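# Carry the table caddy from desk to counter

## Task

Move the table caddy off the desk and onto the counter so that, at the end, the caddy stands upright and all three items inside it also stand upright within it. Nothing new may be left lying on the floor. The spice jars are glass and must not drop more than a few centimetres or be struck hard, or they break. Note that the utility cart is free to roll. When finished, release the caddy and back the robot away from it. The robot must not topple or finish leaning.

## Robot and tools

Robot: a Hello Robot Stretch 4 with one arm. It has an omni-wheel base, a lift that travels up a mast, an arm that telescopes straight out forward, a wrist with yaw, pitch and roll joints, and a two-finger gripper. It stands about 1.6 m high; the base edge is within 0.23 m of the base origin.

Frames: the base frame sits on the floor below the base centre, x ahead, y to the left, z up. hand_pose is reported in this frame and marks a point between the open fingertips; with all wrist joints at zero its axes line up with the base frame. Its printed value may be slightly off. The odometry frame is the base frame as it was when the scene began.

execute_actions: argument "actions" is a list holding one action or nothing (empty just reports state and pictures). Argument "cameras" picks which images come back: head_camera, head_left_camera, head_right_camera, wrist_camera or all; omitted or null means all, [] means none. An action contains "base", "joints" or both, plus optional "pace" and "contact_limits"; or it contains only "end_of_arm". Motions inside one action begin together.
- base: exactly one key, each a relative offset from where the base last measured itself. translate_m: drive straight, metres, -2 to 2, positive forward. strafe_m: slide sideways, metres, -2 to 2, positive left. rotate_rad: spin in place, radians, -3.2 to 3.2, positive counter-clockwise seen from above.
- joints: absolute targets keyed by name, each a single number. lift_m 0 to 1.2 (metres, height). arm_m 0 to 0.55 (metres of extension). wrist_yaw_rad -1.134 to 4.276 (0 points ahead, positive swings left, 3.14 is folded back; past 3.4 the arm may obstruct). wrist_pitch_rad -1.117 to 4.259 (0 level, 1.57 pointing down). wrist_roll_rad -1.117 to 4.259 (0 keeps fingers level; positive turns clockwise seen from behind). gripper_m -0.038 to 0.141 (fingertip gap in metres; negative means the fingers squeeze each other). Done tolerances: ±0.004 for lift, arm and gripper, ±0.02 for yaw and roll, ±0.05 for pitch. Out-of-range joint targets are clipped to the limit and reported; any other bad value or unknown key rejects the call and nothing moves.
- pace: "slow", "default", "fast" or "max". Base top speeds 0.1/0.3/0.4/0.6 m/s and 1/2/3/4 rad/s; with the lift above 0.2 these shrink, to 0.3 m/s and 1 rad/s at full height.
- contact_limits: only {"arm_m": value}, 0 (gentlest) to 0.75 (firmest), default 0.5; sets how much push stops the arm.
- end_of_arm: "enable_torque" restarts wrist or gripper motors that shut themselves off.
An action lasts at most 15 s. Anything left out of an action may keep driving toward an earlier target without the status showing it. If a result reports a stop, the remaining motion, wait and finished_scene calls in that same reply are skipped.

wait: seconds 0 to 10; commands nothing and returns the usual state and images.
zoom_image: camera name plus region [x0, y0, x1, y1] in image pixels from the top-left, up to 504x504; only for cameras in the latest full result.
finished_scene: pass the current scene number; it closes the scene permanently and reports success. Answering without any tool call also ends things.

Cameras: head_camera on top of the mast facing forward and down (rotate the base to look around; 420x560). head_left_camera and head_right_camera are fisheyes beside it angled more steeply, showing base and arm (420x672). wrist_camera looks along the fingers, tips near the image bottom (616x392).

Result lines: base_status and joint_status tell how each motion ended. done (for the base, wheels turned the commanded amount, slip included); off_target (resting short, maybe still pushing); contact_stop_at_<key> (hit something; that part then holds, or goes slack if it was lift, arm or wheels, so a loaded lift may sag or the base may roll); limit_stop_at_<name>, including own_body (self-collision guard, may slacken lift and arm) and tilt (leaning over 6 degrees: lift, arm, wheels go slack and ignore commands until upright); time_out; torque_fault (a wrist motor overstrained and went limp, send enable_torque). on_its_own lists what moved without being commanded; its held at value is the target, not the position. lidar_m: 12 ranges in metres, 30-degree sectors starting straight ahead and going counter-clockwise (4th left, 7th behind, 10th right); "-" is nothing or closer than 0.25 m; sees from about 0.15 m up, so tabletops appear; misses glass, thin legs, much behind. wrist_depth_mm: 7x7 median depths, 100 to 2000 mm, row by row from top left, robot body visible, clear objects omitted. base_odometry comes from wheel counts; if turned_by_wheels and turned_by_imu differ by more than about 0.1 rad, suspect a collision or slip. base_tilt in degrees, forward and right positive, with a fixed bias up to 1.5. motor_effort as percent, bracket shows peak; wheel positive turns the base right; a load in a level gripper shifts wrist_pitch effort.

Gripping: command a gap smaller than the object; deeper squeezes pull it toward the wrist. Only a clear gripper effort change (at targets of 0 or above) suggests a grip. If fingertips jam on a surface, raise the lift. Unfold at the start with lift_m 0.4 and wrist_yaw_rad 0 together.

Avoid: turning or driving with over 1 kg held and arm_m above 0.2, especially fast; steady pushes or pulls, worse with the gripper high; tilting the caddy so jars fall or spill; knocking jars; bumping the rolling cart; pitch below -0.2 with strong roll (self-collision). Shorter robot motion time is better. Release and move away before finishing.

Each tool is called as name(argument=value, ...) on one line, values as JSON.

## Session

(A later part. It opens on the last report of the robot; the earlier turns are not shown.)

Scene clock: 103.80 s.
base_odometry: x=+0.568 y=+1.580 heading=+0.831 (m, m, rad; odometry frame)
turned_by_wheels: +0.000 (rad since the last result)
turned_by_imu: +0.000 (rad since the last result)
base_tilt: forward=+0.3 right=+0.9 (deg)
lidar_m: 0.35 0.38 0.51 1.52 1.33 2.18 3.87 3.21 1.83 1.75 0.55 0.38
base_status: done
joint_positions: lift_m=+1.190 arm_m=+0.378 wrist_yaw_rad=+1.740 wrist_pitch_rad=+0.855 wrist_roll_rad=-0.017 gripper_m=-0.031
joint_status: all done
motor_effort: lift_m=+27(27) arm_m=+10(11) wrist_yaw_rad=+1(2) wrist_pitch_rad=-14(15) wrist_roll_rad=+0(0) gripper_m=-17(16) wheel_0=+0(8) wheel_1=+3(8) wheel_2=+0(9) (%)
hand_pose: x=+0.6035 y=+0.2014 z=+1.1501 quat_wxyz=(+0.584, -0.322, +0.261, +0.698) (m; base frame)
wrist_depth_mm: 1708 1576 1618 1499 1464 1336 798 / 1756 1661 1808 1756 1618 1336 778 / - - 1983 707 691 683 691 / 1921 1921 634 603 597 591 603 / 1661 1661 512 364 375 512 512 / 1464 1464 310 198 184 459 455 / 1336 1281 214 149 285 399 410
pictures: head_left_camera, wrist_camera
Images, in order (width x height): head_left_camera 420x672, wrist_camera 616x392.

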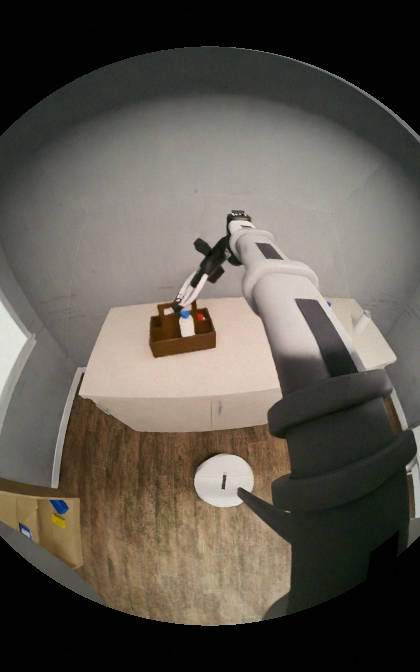

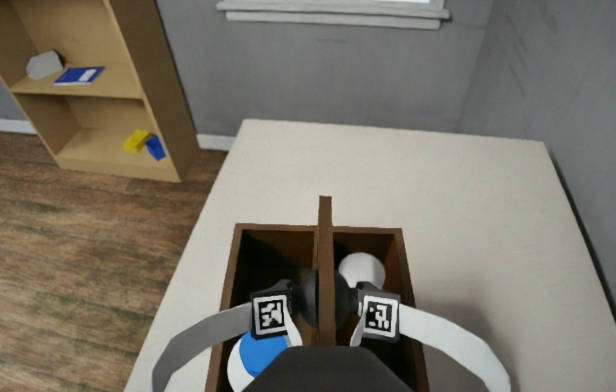

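execute_actions(actions=[{"joints": {"lift_m": 1.128}}], cameras=["wrist_camera"])

execute_actions(actions=[{"joints": {"lift_m": 1.114}, "pace": "slow"}], cameras=["head_left_camera", "wrist_camera"])

Scene clock: 107.33 s.
base_odometry: x=+0.568 y=+1.580 heading=+0.831 (m, m, rad; odometry frame)
turned_by_wheels: +0.000 (rad since the last result)
turned_by_imu: +0.001 (rad since the last result)
base_tilt: forward=+0.4 right=+1.0 (deg)
lidar_m: 0.36 0.36 0.51 1.51 1.31 2.18 3.80 3.21 1.83 1.74 0.57 0.39
base_status: not commanded
joint_positions: lift_m=+1.128 arm_m=+0.378 wrist_yaw_rad=+1.740 wrist_pitch_rad=+0.855 wrist_roll_rad=-0.017 gripper_m=-0.031
joint_status: all done
motor_effort: lift_m=+18(26) arm_m=+10(10) wrist_yaw_rad=+1(1) wrist_pitch_rad=-14(14) wrist_roll_rad=+0(0) gripper_m=-15(16) wheel_0=+1(0) wheel_1=+2(3) wheel_2=+0(1) (%)
hand_pose: x=+0.6035 y=+0.2014 z=+1.0888 quat_wxyz=(+0.584, -0.322, +0.261, +0.698) (m; base frame)
wrist_depth_mm: 1708 1618 1576 1499 1430 1366 798 / 1863 1618 1756 1708 1618 1336 788 / 1983 1921 654 603 603 597 609 / 1863 1808 525 525 517 508 500 / 1618 1576 439 364 364 445 439 / 1397 430 309 198 184 394 389 / 1255 370 213 150 286 345 355
pictures: wrist_camera
Images, in order (width x height): wrist_camera 616x392.

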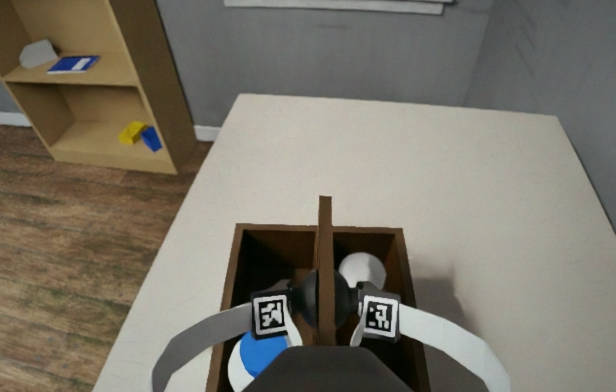

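Scene clock: 108.13 s.
base_odometry: x=+0.568 y=+1.580 heading=+0.831 (m, m, rad; odometry frame)
turned_by_wheels: +0.000 (rad since the last result)
turned_by_imu: +0.000 (rad since the last result)
base_tilt: forward=+0.4 right=+0.9 (deg)
lidar_m: 0.34 0.37 0.50 1.53 1.30 2.17 3.83 3.19 1.82 1.78 0.55 0.39
base_status: not commanded
joint_positions: lift_m=+1.114 arm_m=+0.378 wrist_yaw_rad=+1.740 wrist_pitch_rad=+0.855 wrist_roll_rad=-0.017 gripper_m=-0.031
joint_status: all done
motor_effort: lift_m=+18(22) arm_m=+9(10) wrist_yaw_rad=+0(1) wrist_pitch_rad=-14(14) wrist_roll_rad=+0(0) gripper_m=-16(16) wheel_0=+0(0) wheel_1=+3(3) wheel_2=+0(0) (%)
hand_pose: x=+0.6035 y=+0.2014 z=+1.0748 quat_wxyz=(+0.584, -0.322, +0.261, +0.698) (m; base frame)
wrist_depth_mm: 1661 1576 1618 1537 1464 1366 798 / 1808 1708 1756 1618 1576 1182 788 / - 1921 615 585 580 574 574 / 1808 1756 508 504 492 488 484 / 1576 1537 421 362 364 430 421 / 1397 407 309 198 185 379 377 / 1229 353 214 149 287 332 343
pictures: head_left_camera, wrist_camera
Images, in order (width x height): head_left_camera 420x672, wrist_camera 616x392.

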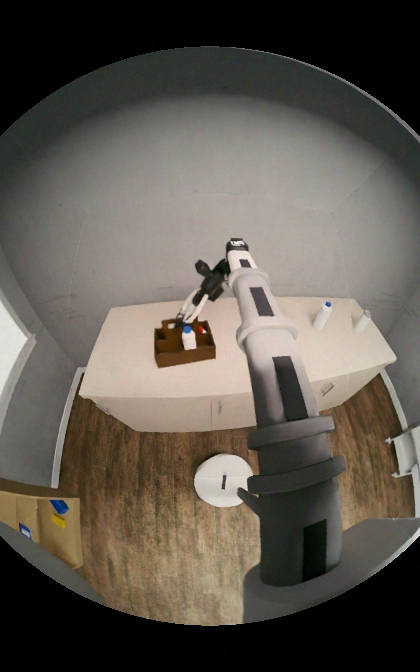

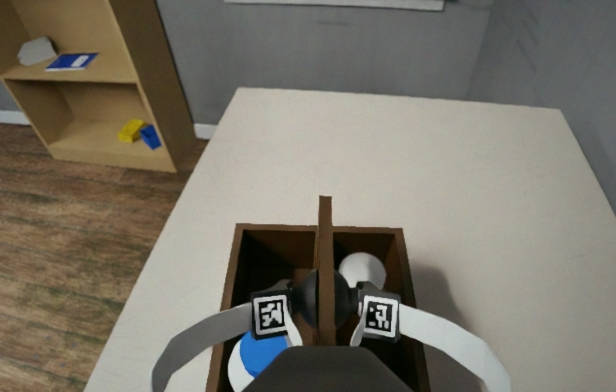

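execute_actions(actions=[{"joints": {"gripper_m": 0.025, "lift_m": 1.112}, "pace": "slow"}], cameras=["head_left_camera", "wrist_camera"])

execute_actions(actions=[{"joints": {"lift_m": 1.195}}], cameras=["head_left_camera", "wrist_camera"])

Scene clock: 111.57 s.
base_odometry: x=+0.568 y=+1.580 heading=+0.831 (m, m, rad; odometry frame)
turned_by_wheels: +0.000 (rad since the last result)
turned_by_imu: +0.001 (rad since the last result)
base_tilt: forward=+0.4 right=+1.0 (deg)
lidar_m: 0.36 0.34 0.52 1.53 1.29 2.17 3.81 3.21 1.86 1.77 0.56 0.40
base_status: not commanded
joint_positions: lift_m=+1.112 arm_m=+0.378 wrist_yaw_rad=+1.740 wrist_pitch_rad=+0.852 wrist_roll_rad=-0.017 gripper_m=+0.025
joint_status: all done
motor_effort: lift_m=+18(17) arm_m=+10(10) wrist_yaw_rad=+0(1) wrist_pitch_rad=-6(14) wrist_roll_rad=+0(0) gripper_m=-4(12) wheel_0=+0(0) wheel_1=+3(2) wheel_2=+0(0) (%)
hand_pose: x=+0.6034 y=+0.2020 z=+1.0733 quat_wxyz=(+0.585, -0.321, +0.261, +0.698) (m; base frame)
wrist_depth_mm: 1708 1576 1576 1537 1464 1336 798 / 1808 1661 1756 1661 1576 1205 788 / 1983 1863 609 585 580 574 580 / 1863 1808 504 504 496 492 484 / 1618 1537 433 370 368 430 427 / 1397 404 377 211 194 379 377 / 1255 362 214 144 312 334 342
pictures: head_left_camera, wrist_camera
Images, in order (width x height): head_left_camera 420x672, wrist_camera 616x392.

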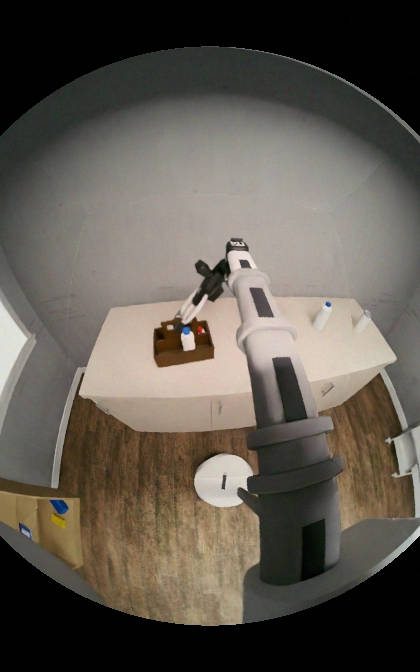

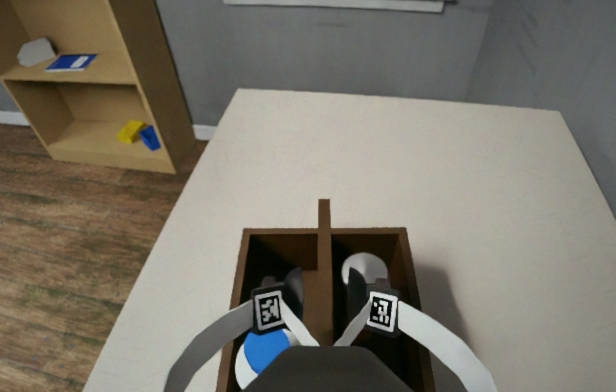

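Scene clock: 112.90 s.
base_odometry: x=+0.568 y=+1.580 heading=+0.831 (m, m, rad; odometry frame)
turned_by_wheels: +0.000 (rad since the last result)
turned_by_imu: +0.000 (rad since the last result)
base_tilt: forward=+0.3 right=+1.1 (deg)
lidar_m: 0.34 0.36 0.50 1.52 1.32 2.18 3.87 3.20 1.83 1.77 0.56 0.40
base_status: not commanded
joint_positions: lift_m=+1.195 arm_m=+0.378 wrist_yaw_rad=+1.740 wrist_pitch_rad=+0.852 wrist_roll_rad=-0.017 gripper_m=+0.025
joint_status: all done
motor_effort: lift_m=+25(27) arm_m=+9(10) wrist_yaw_rad=-1(0) wrist_pitch_rad=-6(6) wrist_roll_rad=+0(0) gripper_m=-3(2) wheel_0=+0(0) wheel_1=+3(2) wheel_2=+0(0) (%)
hand_pose: x=+0.6034 y=+0.2020 z=+1.1558 quat_wxyz=(+0.585, -0.321, +0.261, +0.698) (m; base frame)
wrist_depth_mm: 1756 1576 1576 1537 1464 1336 798 / 1708 1661 1808 1756 1618 1308 778 / - 1983 1921 715 707 946 691 / 1983 1921 640 615 609 603 621 / 1661 1708 544 544 530 521 521 / 1464 1430 473 286 195 466 459 / 1336 1308 397 144 392 410 418
pictures: head_left_camera, wrist_camera
Images, in order (width x height): head_left_camera 420x672, wrist_camera 616x392.

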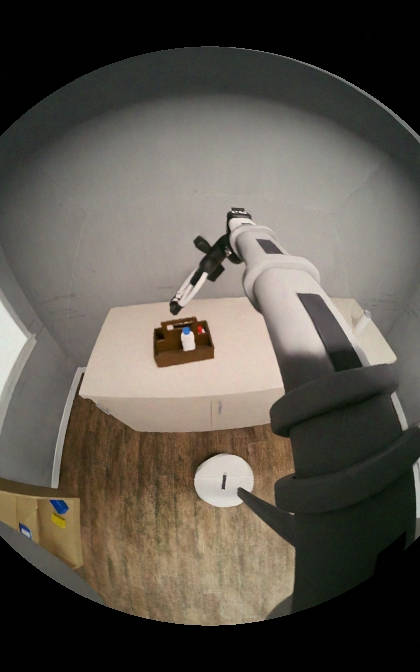

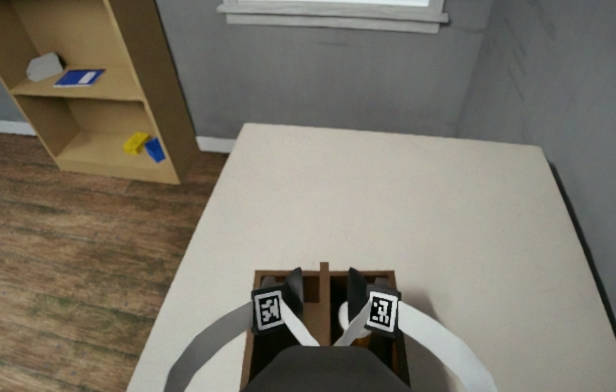

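execute_actions(actions=[{"base": {"translate_m": -0.4}, "joints": {"arm_m": 0.0}}], cameras=["head_camera", "head_left_camera"])

zoom_image(camera="head_left_camera", region=[120, 240, 260, 350])

Scene clock: 117.07 s.
base_odometry: x=+0.298 y=+1.284 heading=+0.830 (m, m, rad; odometry frame)
turned_by_wheels: +0.000 (rad since the last result)
turned_by_imu: +0.001 (rad since the last result)
base_tilt: forward=+0.3 right=+1.0 (deg)
lidar_m: 0.75 0.78 1.59 1.25 1.29 2.19 3.41 2.67 2.29 1.75 1.17 0.81
base_status: done
joint_positions: lift_m=+1.195 arm_m=+0.002 wrist_yaw_rad=+1.740 wrist_pitch_rad=+0.852 wrist_roll_rad=-0.017 gripper_m=+0.025
joint_status: all done
motor_effort: lift_m=+24(24) arm_m=-10(14) wrist_yaw_rad=+0(0) wrist_pitch_rad=-6(6) wrist_roll_rad=-1(0) gripper_m=-2(4) wheel_0=-1(5) wheel_1=-3(10) wheel_2=-1(9) (%)
hand_pose: x=+0.2268 y=+0.2020 z=+1.1558 quat_wxyz=(+0.585, -0.321, +0.261, +0.698) (m; base frame)
wrist_depth_mm: 1756 1537 1537 1464 1430 1366 1281 / 1983 1756 1576 1537 1618 1537 1430 / - - 1921 1863 1863 1708 1618 / 1921 1921 1808 1808 1863 1863 1808 / 1708 1661 1661 1661 1576 1618 1618 / 1464 1464 1499 1430 194 1464 891 / 1336 1308 1281 144 1281 1042 878
pictures: head_camera, head_left_camera
Images, in order (width x height): head_camera 420x560, head_left_camera 420x672.

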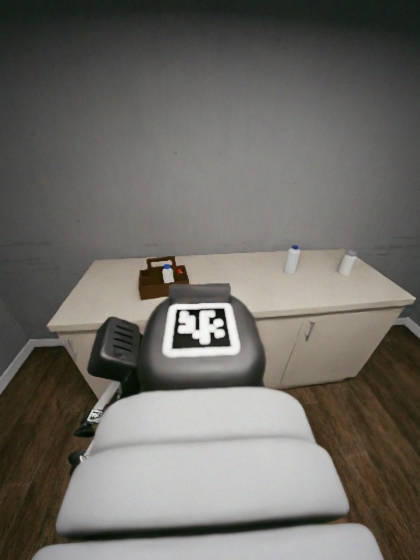

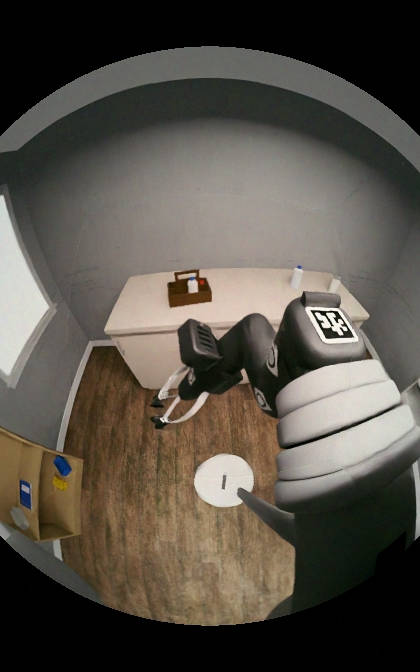

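Region (120, 240, 260, 350) of head_left_camera's 420x672 image, scaled by 3.600, with more detail than that image has; it fills the top 396 rows of this view, and the rest is white.

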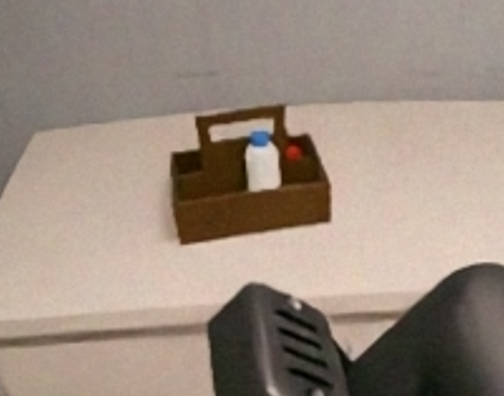

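finished_scene(scene=2)

The scene is finished: the task was done.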